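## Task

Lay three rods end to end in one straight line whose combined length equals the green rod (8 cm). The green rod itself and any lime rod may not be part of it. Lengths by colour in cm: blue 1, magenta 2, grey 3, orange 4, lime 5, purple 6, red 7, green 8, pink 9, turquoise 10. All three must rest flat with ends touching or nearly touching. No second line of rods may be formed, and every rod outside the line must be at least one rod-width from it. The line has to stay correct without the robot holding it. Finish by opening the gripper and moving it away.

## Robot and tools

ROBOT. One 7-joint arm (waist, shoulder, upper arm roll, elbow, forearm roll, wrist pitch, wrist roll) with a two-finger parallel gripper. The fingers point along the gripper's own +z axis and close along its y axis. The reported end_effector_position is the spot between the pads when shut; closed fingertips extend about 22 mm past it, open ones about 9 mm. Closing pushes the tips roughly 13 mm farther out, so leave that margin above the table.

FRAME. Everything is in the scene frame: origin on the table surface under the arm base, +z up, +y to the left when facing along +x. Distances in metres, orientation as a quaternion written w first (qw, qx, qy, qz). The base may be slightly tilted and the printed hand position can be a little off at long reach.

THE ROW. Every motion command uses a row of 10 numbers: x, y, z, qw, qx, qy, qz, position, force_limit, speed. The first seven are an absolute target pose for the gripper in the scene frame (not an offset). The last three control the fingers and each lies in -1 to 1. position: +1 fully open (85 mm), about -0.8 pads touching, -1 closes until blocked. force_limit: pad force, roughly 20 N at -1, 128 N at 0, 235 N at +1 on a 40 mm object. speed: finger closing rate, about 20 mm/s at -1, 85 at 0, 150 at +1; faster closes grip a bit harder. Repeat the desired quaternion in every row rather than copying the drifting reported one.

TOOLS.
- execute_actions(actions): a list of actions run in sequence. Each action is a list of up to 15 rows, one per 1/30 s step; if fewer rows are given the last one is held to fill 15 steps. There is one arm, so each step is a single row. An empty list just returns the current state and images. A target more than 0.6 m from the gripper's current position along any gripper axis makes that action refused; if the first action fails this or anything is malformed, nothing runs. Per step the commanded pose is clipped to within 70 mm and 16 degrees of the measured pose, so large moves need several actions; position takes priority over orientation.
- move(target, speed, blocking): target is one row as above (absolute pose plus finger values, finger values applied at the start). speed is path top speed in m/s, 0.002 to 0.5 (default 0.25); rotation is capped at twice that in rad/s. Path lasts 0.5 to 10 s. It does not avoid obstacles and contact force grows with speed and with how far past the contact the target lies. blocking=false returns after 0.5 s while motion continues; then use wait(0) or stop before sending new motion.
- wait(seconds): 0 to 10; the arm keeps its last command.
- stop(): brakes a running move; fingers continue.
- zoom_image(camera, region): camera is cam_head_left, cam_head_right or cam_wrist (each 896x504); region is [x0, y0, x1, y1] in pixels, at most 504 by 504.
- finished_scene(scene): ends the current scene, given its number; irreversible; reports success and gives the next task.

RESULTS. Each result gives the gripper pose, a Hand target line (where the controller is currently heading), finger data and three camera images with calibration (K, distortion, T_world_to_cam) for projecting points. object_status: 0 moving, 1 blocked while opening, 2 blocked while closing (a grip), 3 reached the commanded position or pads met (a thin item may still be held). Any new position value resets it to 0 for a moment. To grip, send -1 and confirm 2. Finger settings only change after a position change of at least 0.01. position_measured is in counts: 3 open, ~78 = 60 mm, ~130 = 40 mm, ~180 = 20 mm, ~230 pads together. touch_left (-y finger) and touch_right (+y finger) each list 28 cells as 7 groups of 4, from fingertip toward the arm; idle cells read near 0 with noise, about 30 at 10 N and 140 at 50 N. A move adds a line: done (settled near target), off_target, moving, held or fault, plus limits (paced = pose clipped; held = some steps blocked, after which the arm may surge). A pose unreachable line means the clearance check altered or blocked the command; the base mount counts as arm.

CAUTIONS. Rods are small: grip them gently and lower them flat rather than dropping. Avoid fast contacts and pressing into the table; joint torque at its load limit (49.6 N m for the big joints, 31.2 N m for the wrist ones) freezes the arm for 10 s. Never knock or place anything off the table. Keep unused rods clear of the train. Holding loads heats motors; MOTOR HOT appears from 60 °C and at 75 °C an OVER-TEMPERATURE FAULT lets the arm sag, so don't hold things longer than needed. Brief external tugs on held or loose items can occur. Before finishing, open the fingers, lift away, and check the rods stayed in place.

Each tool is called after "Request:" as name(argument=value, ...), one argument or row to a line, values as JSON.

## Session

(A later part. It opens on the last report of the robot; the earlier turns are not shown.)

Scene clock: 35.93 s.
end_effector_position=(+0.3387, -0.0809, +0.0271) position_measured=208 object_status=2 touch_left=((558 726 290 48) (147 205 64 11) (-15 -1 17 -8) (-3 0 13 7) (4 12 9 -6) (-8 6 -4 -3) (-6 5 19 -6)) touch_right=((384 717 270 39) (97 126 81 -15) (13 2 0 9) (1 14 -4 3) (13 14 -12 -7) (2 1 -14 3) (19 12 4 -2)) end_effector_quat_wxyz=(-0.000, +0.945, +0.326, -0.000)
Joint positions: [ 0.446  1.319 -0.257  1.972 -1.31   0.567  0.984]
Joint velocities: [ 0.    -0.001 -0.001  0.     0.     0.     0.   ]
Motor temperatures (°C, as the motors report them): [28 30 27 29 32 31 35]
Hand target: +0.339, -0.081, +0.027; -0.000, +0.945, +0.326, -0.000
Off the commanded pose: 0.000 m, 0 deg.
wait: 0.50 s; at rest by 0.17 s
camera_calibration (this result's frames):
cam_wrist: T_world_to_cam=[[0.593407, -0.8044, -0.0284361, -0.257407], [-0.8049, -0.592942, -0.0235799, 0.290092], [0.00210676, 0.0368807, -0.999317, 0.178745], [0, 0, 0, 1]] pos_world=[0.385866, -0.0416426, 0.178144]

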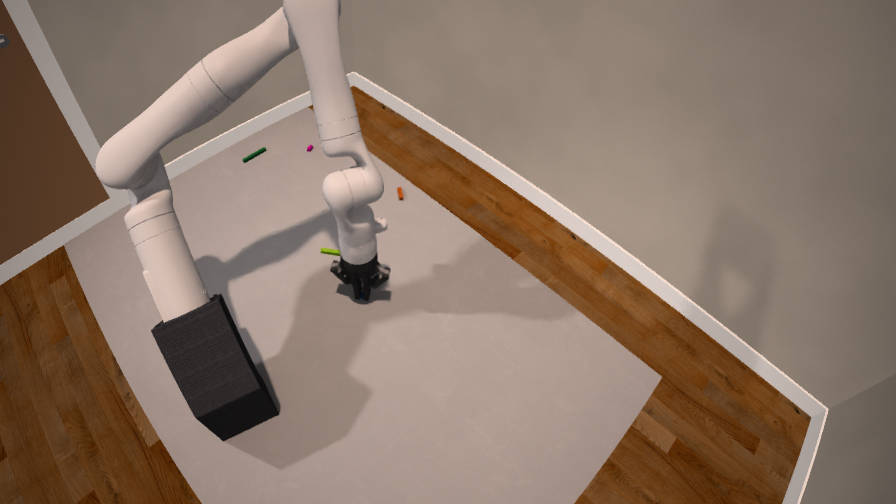

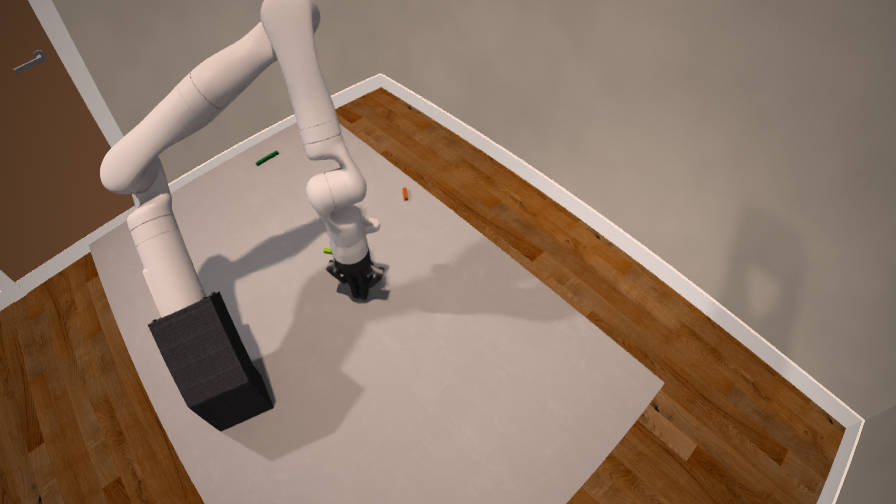

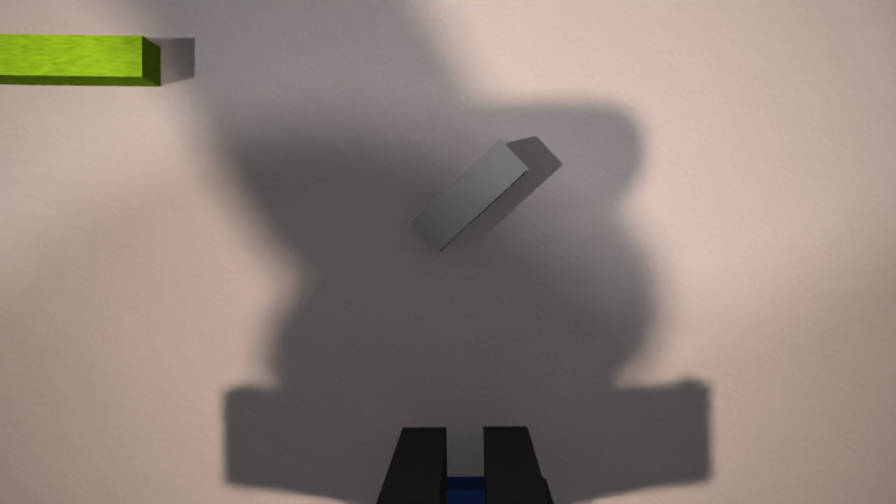

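Request:
move(
  target=[0.35,-0.06,0.05,0,1,0.1,0,-1,-0.8,-0.5],
  speed=0.15,
)

Request:
move(
  target=[0.362,-0.027,0.028,0,0.996,-0.087,0,-1,-0.8,-0.5],
  speed=0.1,
)

Request:
wait(
  seconds=0.5,
)

Scene clock: 48.13 s.
end_effector_position=(+0.3501, -0.0604, +0.0501) position_measured=208 object_status=2 touch_left=((548 733 278 44) (149 208 62 17) (5 -9 14 -12) (8 1 1 -2) (3 -5 2 15) (9 11 -2 6) (4 3 -6 -13)) touch_right=((383 679 281 36) (125 108 74 -17) (2 2 18 11) (-9 4 5 -3) (-19 -13 1 -10) (11 17 12 -14) (13 -3 -13 31)) end_effector_quat_wxyz=(+0.000, +0.995, +0.099, +0.000)
Joint positions: [ 0.378  1.223 -0.173  2.004 -1.33   0.669  0.479]
Joint velocities: [-0.003 -0.004 -0.003  0.     0.002 -0.001 -0.002]
Motor temperatures (°C, as the motors report them): [28 30 27 29 32 31 35]
Hand target: +0.350, -0.060, +0.050; +0.000, +0.995, +0.099, +0.000
Off the commanded pose: 0.000 m, 0 deg.
move: done
camera_calibration (this result's frames):
cam_wrist: T_world_to_cam=[[0.169854, -0.985076, -0.0278495, -0.109607], [-0.985281, -0.169202, -0.0243229, 0.400759], [0.0192477, 0.0315709, -0.999316, 0.194581], [0, 0, 0, 1]] pos_world=[0.409733, -0.0463047, 0.201143]

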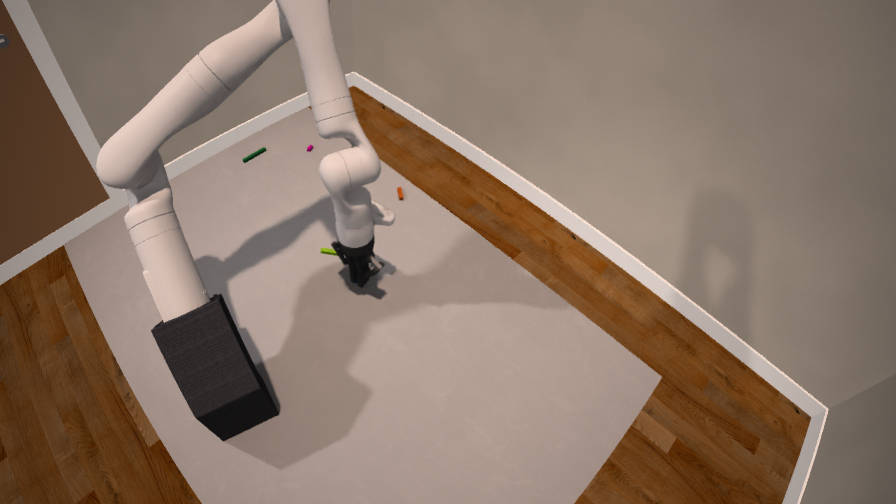

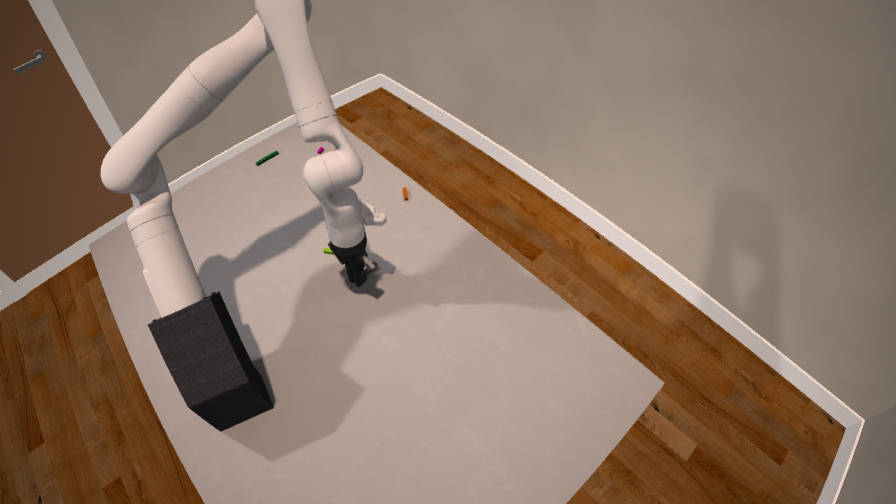

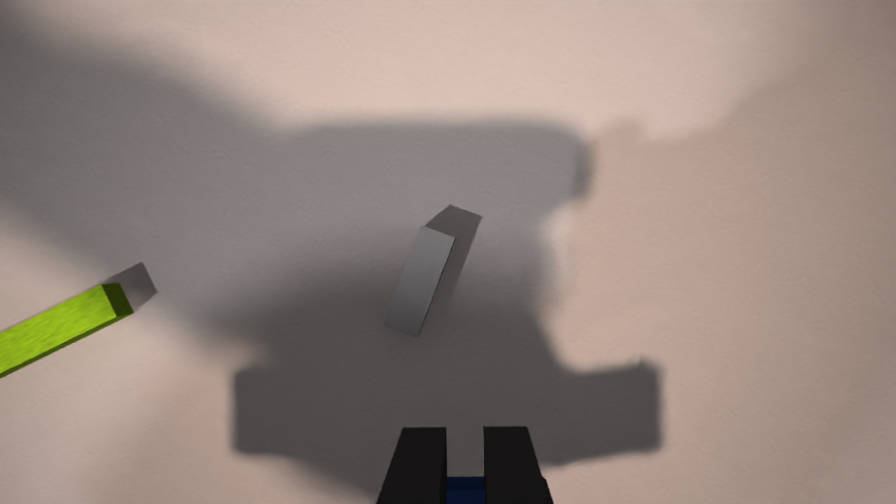

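Scene clock: 50.27 s.
end_effector_position=(+0.3619, -0.0273, +0.0282) position_measured=208 object_status=2 touch_left=((576 727 283 44) (144 188 53 -8) (-2 12 17 -9) (5 17 3 17) (4 2 14 0) (-1 3 6 -2) (5 1 -2 3)) touch_right=((385 705 263 21) (117 135 50 -1) (17 -20 9 9) (-4 -13 -20 -4) (28 -4 -14 -23) (2 4 4 11) (13 -3 5 12)) end_effector_quat_wxyz=(+0.000, +0.996, -0.087, -0.000)
Joint positions: [ 0.283  1.195 -0.191  2.034 -1.456  0.659  0.133]
Joint velocities: [-0.002 -0.002  0.    -0.001  0.001 -0.    -0.001]
Motor temperatures (°C, as the motors report them): [28 30 27 29 32 31 35]
Hand target: +0.362, -0.027, +0.028; +0.000, +0.996, -0.087, -0.000
Off the commanded pose: 0.000 m, 0 deg.
move: done
camera_calibration (this result's frames):
cam_wrist: T_world_to_cam=[[-0.200944, -0.979213, -0.0276481, 0.0546434], [-0.979167, 0.201616, -0.0241539, 0.425393], [0.0292261, 0.0222185, -0.999326, 0.167567], [0, 0, 0, 1]] pos_world=[0.422614, -0.0359818, 0.179239]

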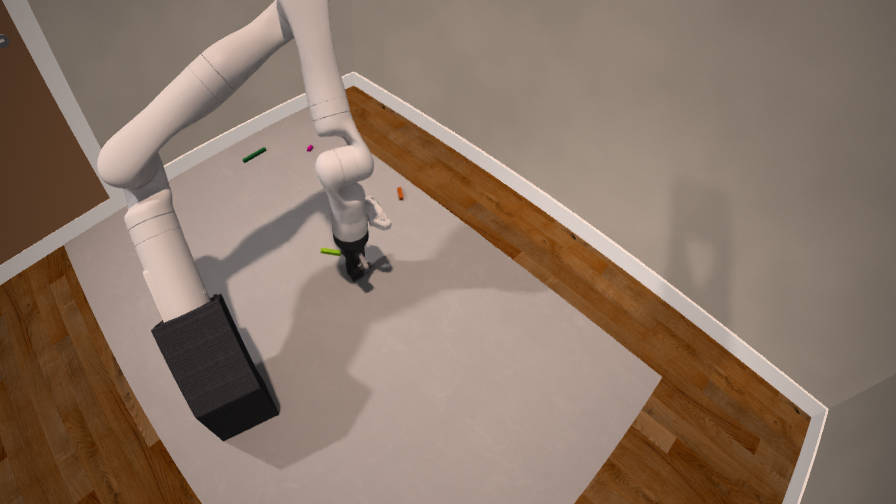

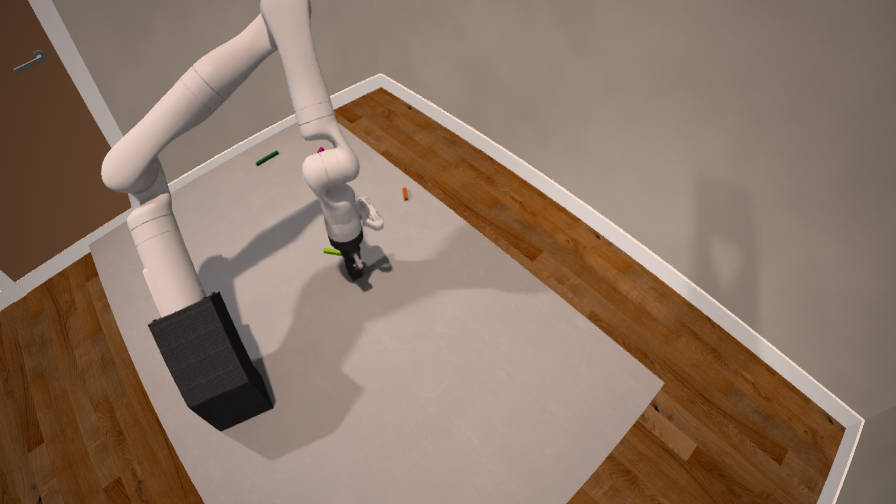

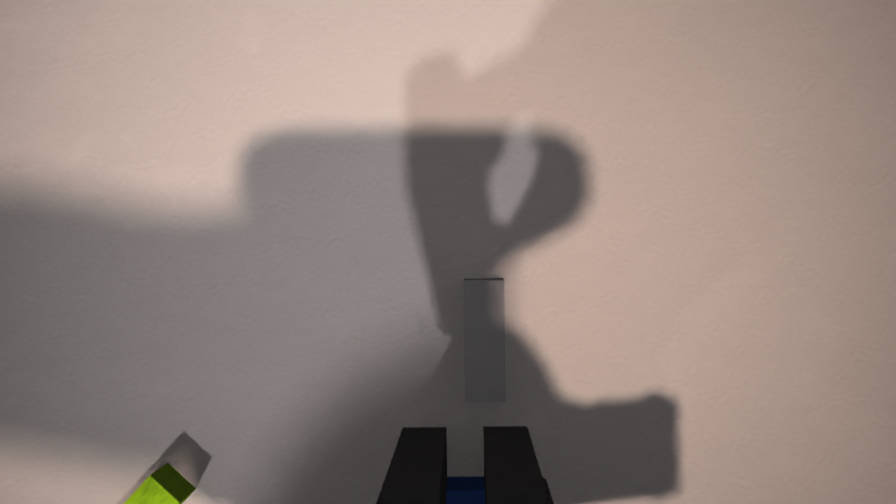

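Scene clock: 50.77 s.
end_effector_position=(+0.3619, -0.0273, +0.0281) position_measured=208 object_status=2 touch_left=((561 716 270 29) (150 206 52 7) (6 28 1 -1) (3 1 -4 -2) (3 2 0 5) (2 -7 0 1) (8 0 -3 -1)) touch_right=((363 686 268 40) (97 143 63 8) (-13 -3 9 12) (4 -8 -10 2) (6 7 13 -7) (2 15 9 -16) (20 8 0 -3)) end_effector_quat_wxyz=(+0.000, +0.996, -0.087, -0.000)
Joint positions: [ 0.283  1.195 -0.191  2.034 -1.456  0.659  0.133]
Joint velocities: [ 0.001  0.001 -0.001 -0.    -0.001 -0.    -0.   ]
Motor temperatures (°C, as the motors report them): [28 30 27 29 32 31 35]
Hand target: +0.362, -0.027, +0.028; +0.000, +0.996, -0.087, -0.000
Off the commanded pose: 0.000 m, 0 deg.
wait: 0.50 s; at rest by 0.17 s
camera_calibration (this result's frames):
cam_wrist: T_world_to_cam=[[-0.200754, -0.979252, -0.0276381, 0.0546415], [-0.979209, 0.201423, -0.02403, 0.425386], [0.0290983, 0.0222394, -0.999329, 0.167572], [0, 0, 0, 1]] pos_world=[0.422636, -0.0359017, 0.179192]

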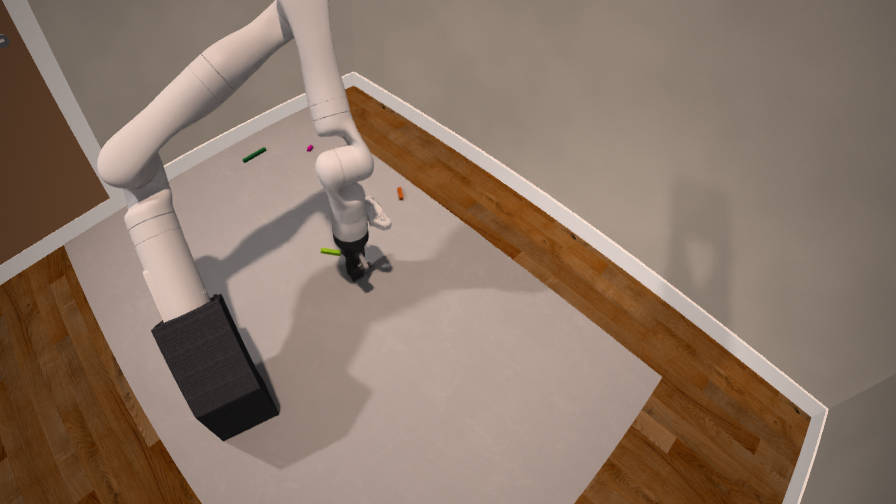

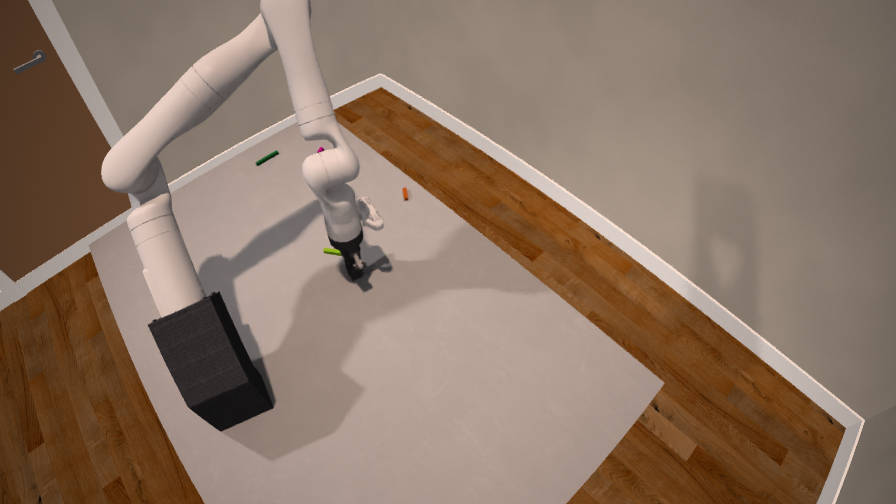

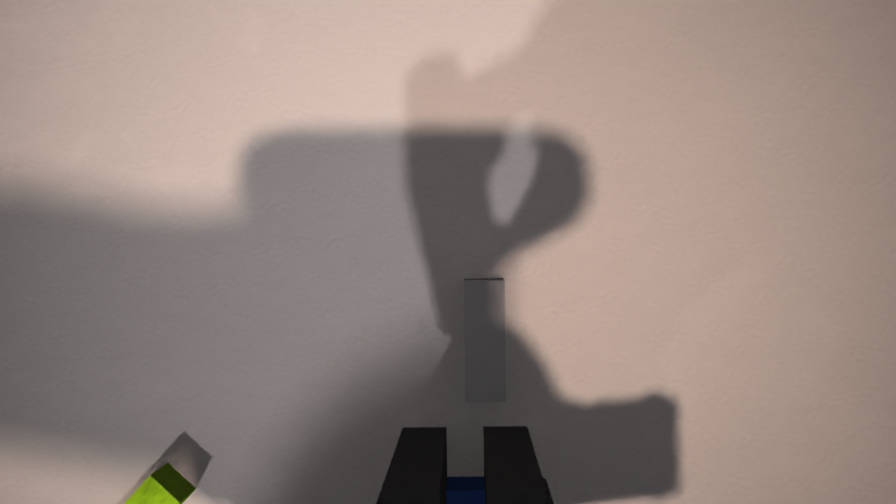

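Request:
move(
  target=[0.366,-0.0329,0.0245,0,0.997,-0.078,0,-1,-0.8,-0.5],
  speed=0.02,
)

Request:
move(
  target=[0.366,-0.0329,0.0245,0,0.997,-0.078,0,0,-0.8,-0.5],
)

Request:
move(
  target=[0.366,-0.0329,0.08,0,0.997,-0.078,0,0,-0.8,-0.5],
)

Request:
move(
  target=[0.62,0.062,0.08,0,0.866,0.5,0,0,-0.8,-0.5],
)

Request:
wait(
  seconds=0.5,
)

Scene clock: 59.97 s.
end_effector_position=(+0.3660, -0.0329, +0.0245) position_measured=208 object_status=2 touch_left=((557 726 278 29) (147 185 47 3) (-13 -2 12 -1) (-7 9 -10 10) (10 20 5 18) (-6 -3 7 -5) (-1 -10 8 7)) touch_right=((384 686 243 40) (99 119 42 24) (-6 -5 1 8) (-7 -11 -16 -16) (0 2 -10 10) (23 11 3 -5) (-3 1 -5 17)) end_effector_quat_wxyz=(+0.000, +0.997, -0.078, +0.000)
Joint positions: [ 0.28   1.209 -0.188  2.01  -1.444  0.662  0.136]
Joint velocities: [-0.001  0.002 -0.002 -0.001  0.001  0.002 -0.   ]
Motor temperatures (°C, as the motors report them): [29 30 27 29 32 31 35]
Hand target: +0.366, -0.033, +0.024; +0.000, +0.997, -0.078, +0.000
Off the commanded pose: 0.000 m, 0 deg.
move: done
camera_calibration (this result's frames):
cam_wrist: T_world_to_cam=[[-0.182876, -0.982732, -0.0281857, 0.0432051], [-0.982709, 0.183566, -0.0242262, 0.431199], [0.0289818, 0.0232679, -0.999309, 0.164071], [0, 0, 0, 1]] pos_world=[0.42689, -0.0405122, 0.175621]

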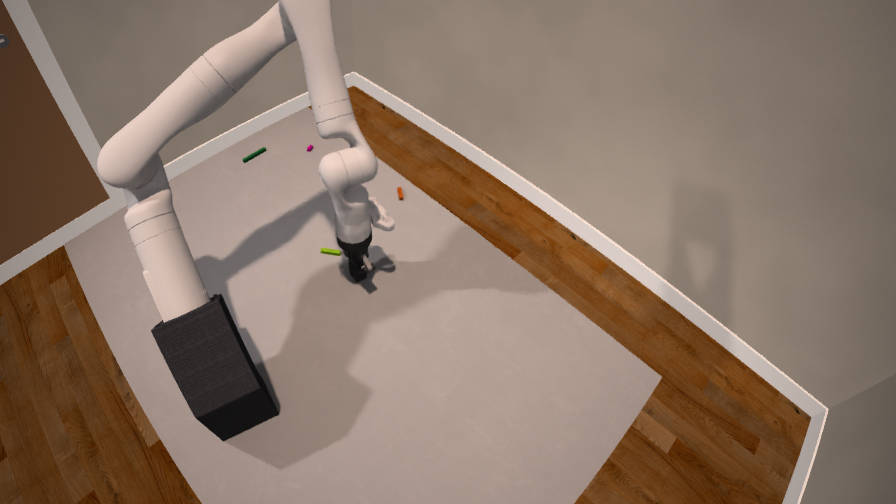

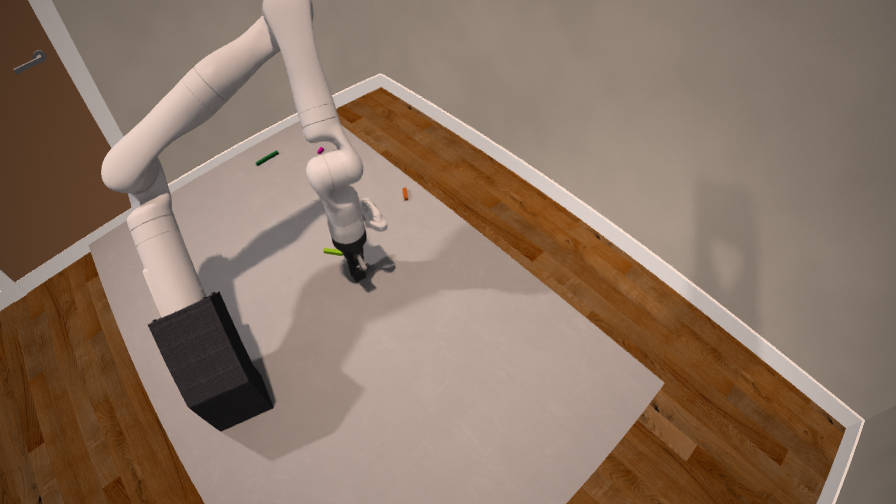

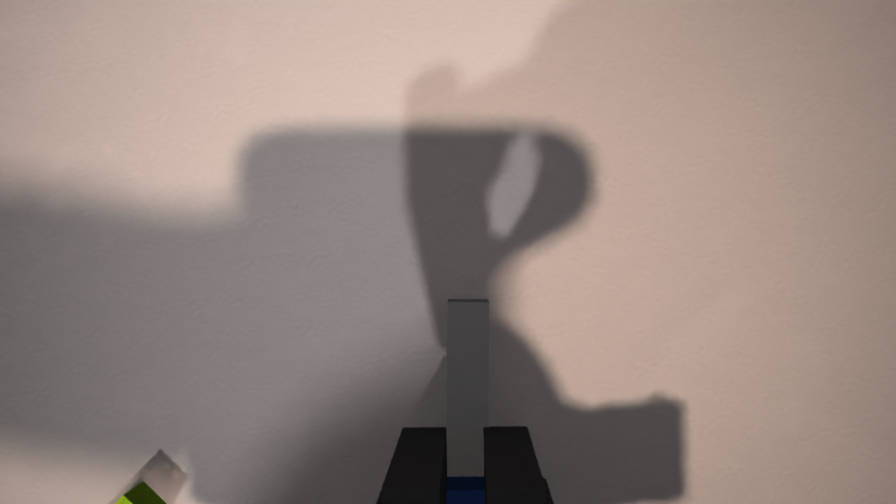

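Scene clock: 60.87 s.
end_effector_position=(+0.3660, -0.0329, +0.0245) position_measured=129 object_status=0 touch_left=((4 15 -1 4) (-1 -6 1 1) (-2 4 2 -13) (-6 10 -4 4) (12 16 5 1) (-3 7 0 13) (-2 3 3 -6)) touch_right=((-8 -3 13 19) (-9 -10 12 -11) (-10 19 -3 -10) (11 -13 -4 -18) (13 -13 16 15) (-12 -7 3 -8) (23 -3 -14 -6)) end_effector_quat_wxyz=(+0.000, +0.997, -0.078, +0.000)
Joint positions: [ 0.28   1.209 -0.188  2.01  -1.444  0.662  0.136]
Joint velocities: [ 0.    -0.    -0.001  0.001 -0.     0.001  0.   ]
Motor temperatures (°C, as the motors report them): [29 30 27 29 32 31 35]
Hand target: +0.366, -0.033, +0.025; +0.000, +0.997, -0.078, -0.000
Off the commanded pose: 0.000 m, 0 deg.
move: done
camera_calibration (this result's frames):
cam_wrist: T_world_to_cam=[[-0.182971, -0.982712, -0.0282472, 0.0432394], [-0.982694, 0.18366, -0.0240953, 0.431152], [0.0288666, 0.0233496, -0.999311, 0.164084], [0, 0, 0, 1]] pos_world=[0.426865, -0.0405246, 0.175581]

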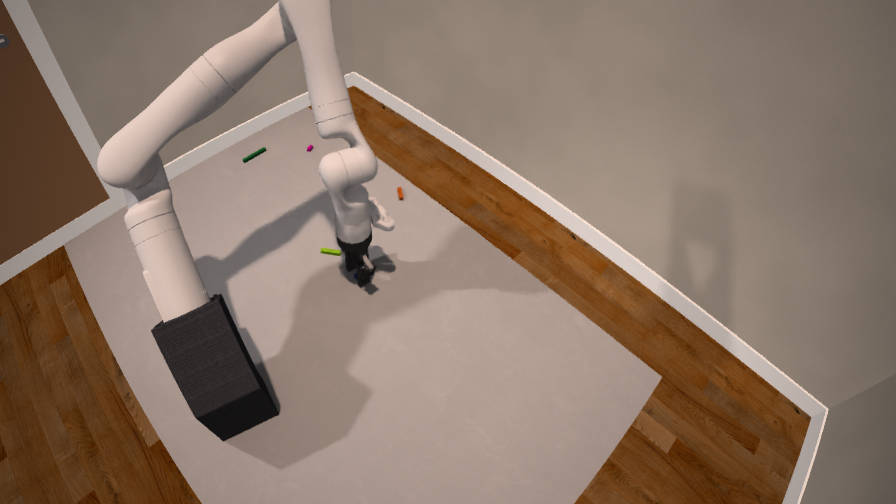

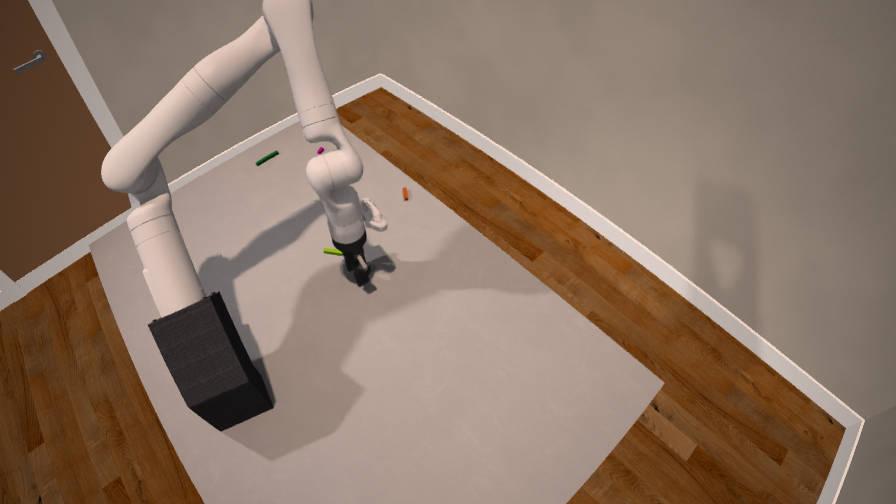

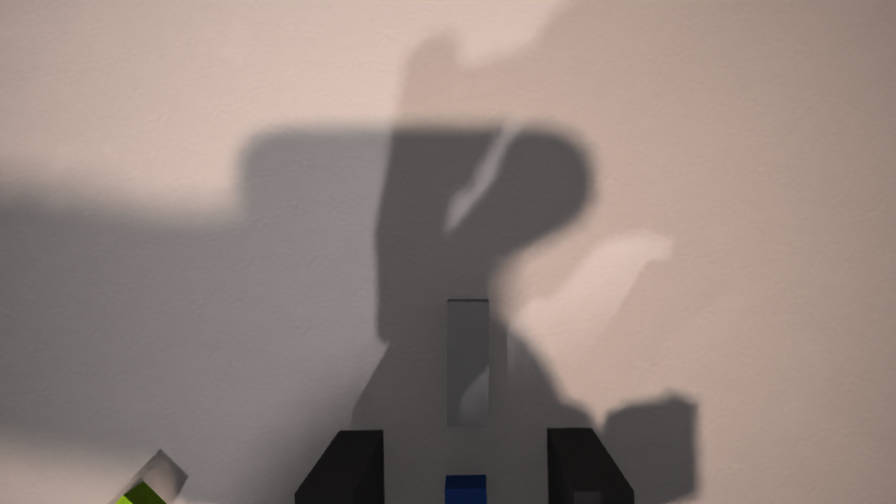

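Scene clock: 61.60 s.
end_effector_position=(+0.3661, -0.0329, +0.0797) position_measured=129 object_status=3 touch_left=((8 8 -3 -7) (7 30 -3 -2) (-2 3 9 -6) (2 -1 4 -5) (-6 5 6 12) (10 -4 2 3) (18 1 7 11)) touch_right=((7 -9 -8 1) (1 -31 12 -22) (10 -7 -30 -6) (9 -9 1 -11) (16 7 12 -9) (2 23 -4 2) (0 -10 -4 13)) end_effector_quat_wxyz=(-0.000, +0.997, -0.078, -0.000)
Joint positions: [ 0.329  1.107 -0.113  2.027 -1.289  0.753  0.021]
Joint velocities: [ 0.002 -0.007 -0.     0.     0.     0.     0.   ]
Motor temperatures (°C, as the motors report them): [29 30 27 29 32 31 35]
Hand target: +0.366, -0.033, +0.080; -0.000, +0.997, -0.078, +0.000
Off the commanded pose: 0.000 m, 0 deg.
move: done
camera_calibration (this result's frames):
cam_wrist: T_world_to_cam=[[-0.183548, -0.982585, -0.0289351, 0.0451215], [-0.982586, 0.184254, -0.023973, 0.432527], [0.028887, 0.0240311, -0.999294, 0.219208], [0, 0, 0, 1]] pos_world=[0.426945, -0.0406271, 0.230728]

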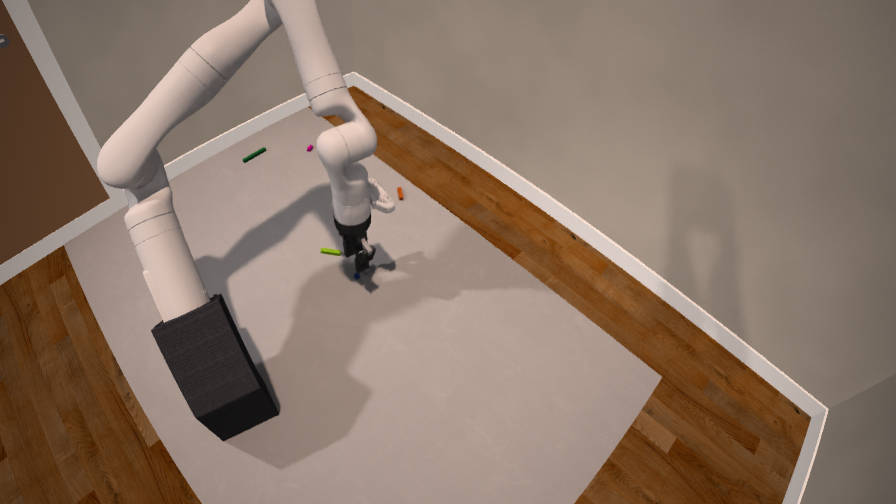

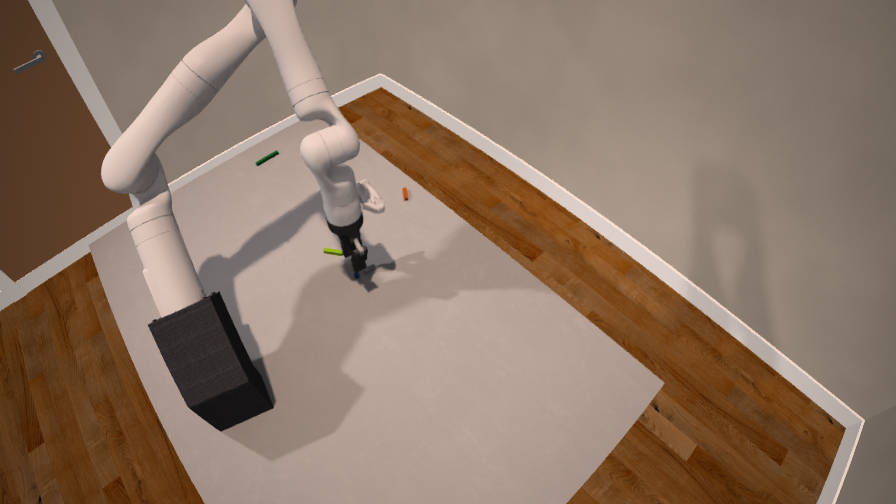

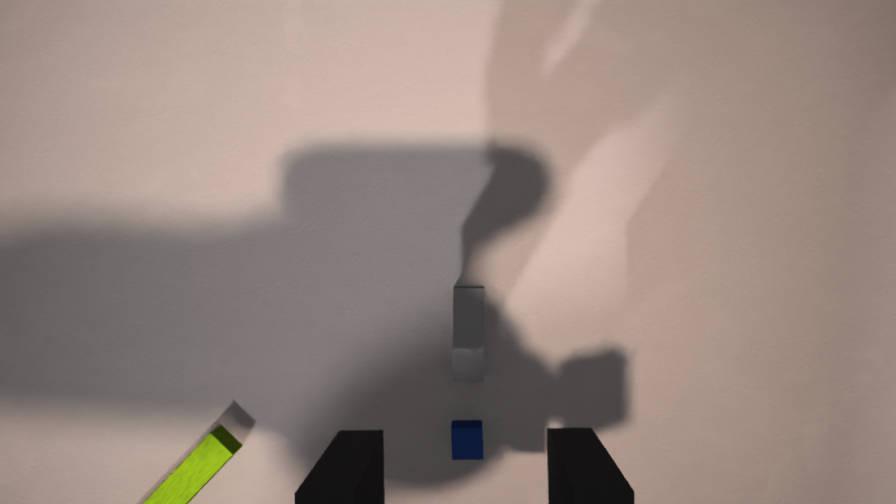

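Scene clock: 64.37 s.
end_effector_position=(+0.6206, +0.0608, +0.0794) position_measured=129 object_status=3 touch_left=((4 17 4 -1) (11 8 -7 9) (-5 9 9 -5) (6 -10 10 -1) (2 -3 -1 13) (2 11 11 -10) (-4 3 3 14)) touch_right=((-6 5 20 -24) (6 -3 13 -26) (-5 4 -19 15) (14 -19 10 9) (1 6 -2 -12) (13 9 3 -15) (12 -9 0 2)) end_effector_quat_wxyz=(+0.001, +0.866, +0.500, +0.000)
Joint positions: [ 0.089  1.062 -0.179  1.289 -0.872  0.981  0.249]
Joint velocities: [-0.002  0.007 -0.001 -0.002 -0.001  0.001 -0.   ]
Motor temperatures (°C, as the motors report them): [29 30 27 29 32 31 35]
Hand target: +0.620, +0.061, +0.079; +0.000, +0.866, +0.500, +0.000
Off the commanded pose: 0.001 m, 0 deg.
move: done
camera_calibration (this result's frames):
cam_wrist: T_world_to_cam=[[0.851666, -0.523398, -0.0268328, -0.486682], [-0.523982, -0.851398, -0.0237621, 0.443734], [-0.0104084, 0.0342973, -0.999357, 0.233092], [0, 0, 0, 1]] pos_world=[0.649425, 0.115071, 0.230428]

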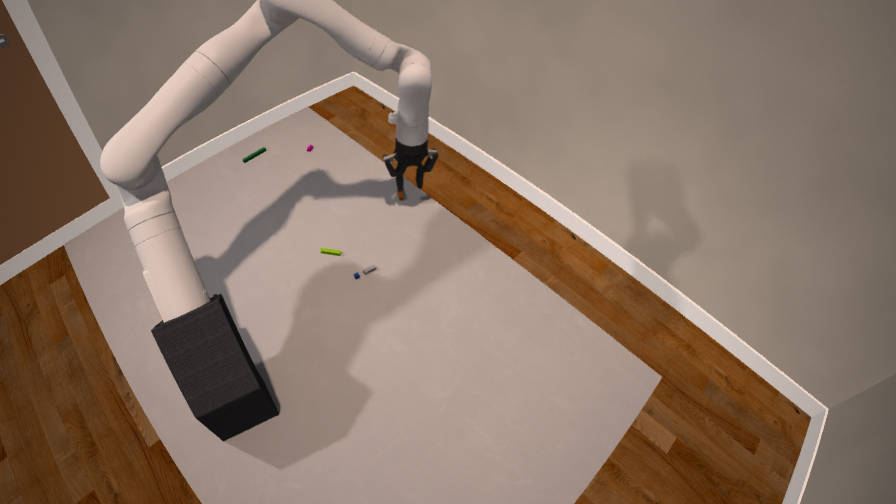

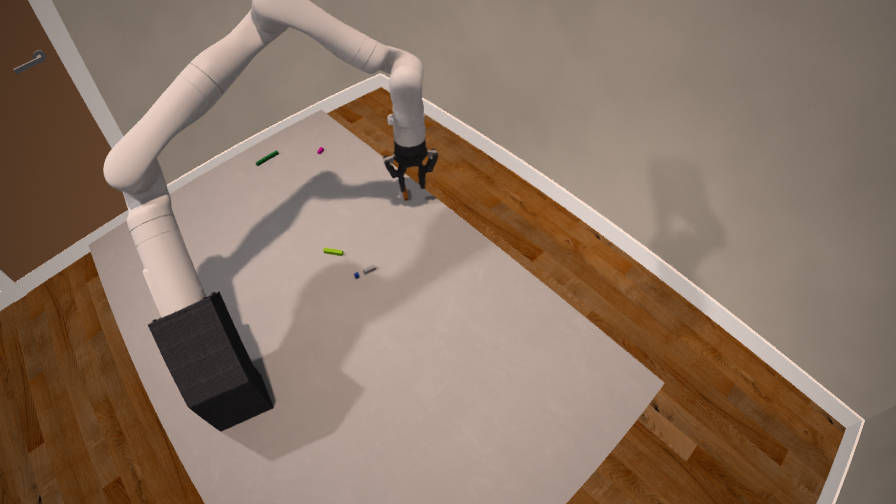

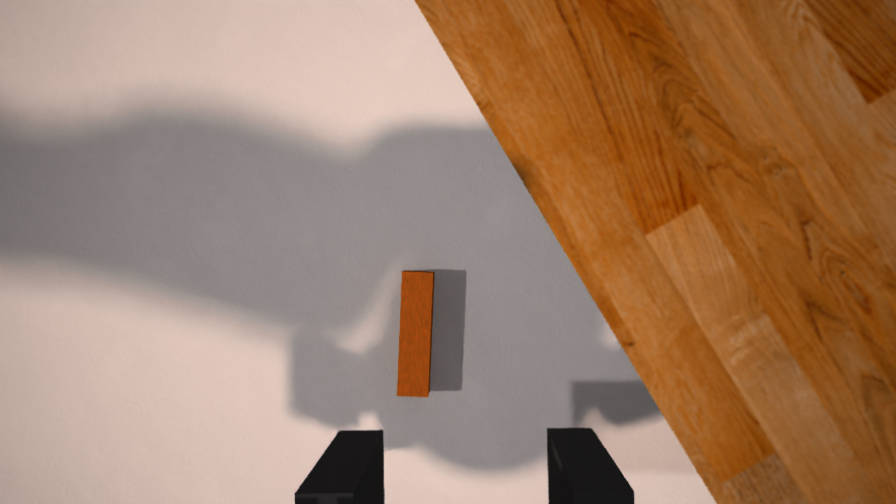

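Scene clock: 64.87 s.
end_effector_position=(+0.6204, +0.0607, +0.0790) position_measured=129 object_status=3 touch_left=((19 14 5 -2) (15 -2 -4 -6) (-6 1 -6 -4) (3 8 0 -4) (-8 7 0 0) (-15 -7 -3 -8) (-7 9 -7 -12)) touch_right=((3 9 18 -4) (-2 3 7 -9) (-24 -2 -14 -1) (-2 2 9 -2) (18 -20 9 6) (7 19 -14 10) (-16 3 -23 1)) end_effector_quat_wxyz=(+0.000, +0.866, +0.500, +0.000)
Joint positions: [ 0.089  1.062 -0.179  1.289 -0.872  0.981  0.249]
Joint velocities: [-0.    -0.     0.     0.     0.    -0.001  0.   ]
Motor temperatures (°C, as the motors report them): [29 30 27 29 32 31 35]
Hand target: +0.620, +0.061, +0.079; +0.000, +0.866, +0.500, +0.000
Off the commanded pose: 0.002 m, 0 deg.
wait: 0.50 s; at rest by 0.17 s
camera_calibration (this result's frames):
cam_wrist: T_world_to_cam=[[0.851542, -0.52357, -0.0273846, -0.486454], [-0.524172, -0.851284, -0.0236425, 0.443655], [-0.0109336, 0.0344868, -0.999345, 0.233055], [0, 0, 0, 1]] pos_world=[0.649335, 0.114946, 0.23007]

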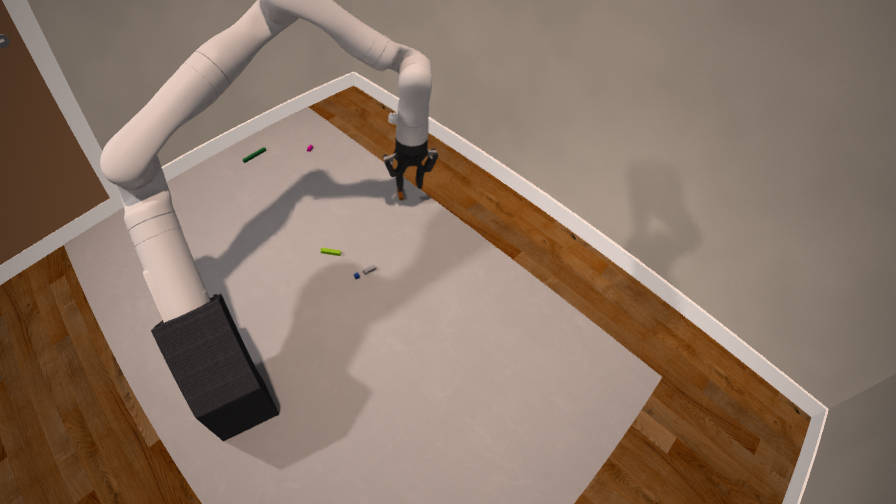

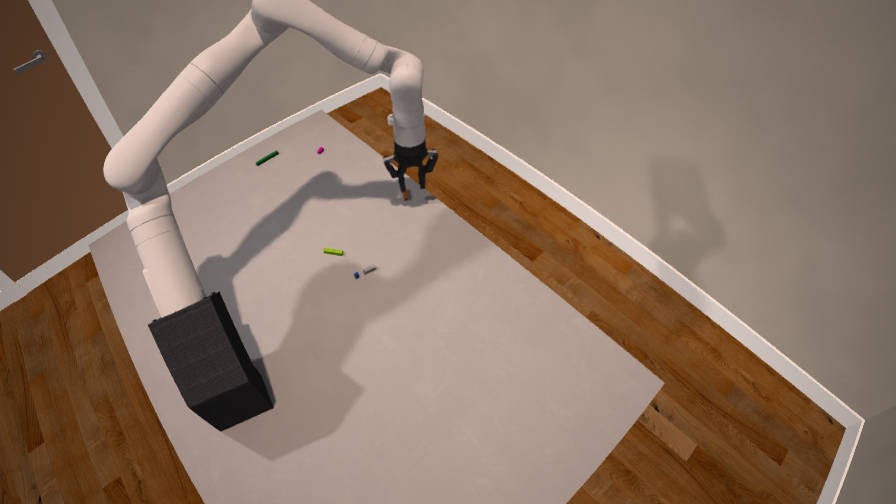

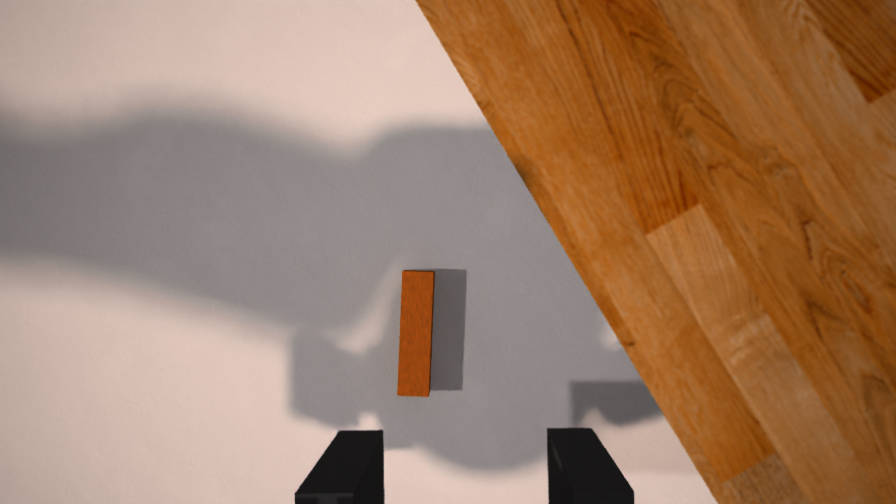

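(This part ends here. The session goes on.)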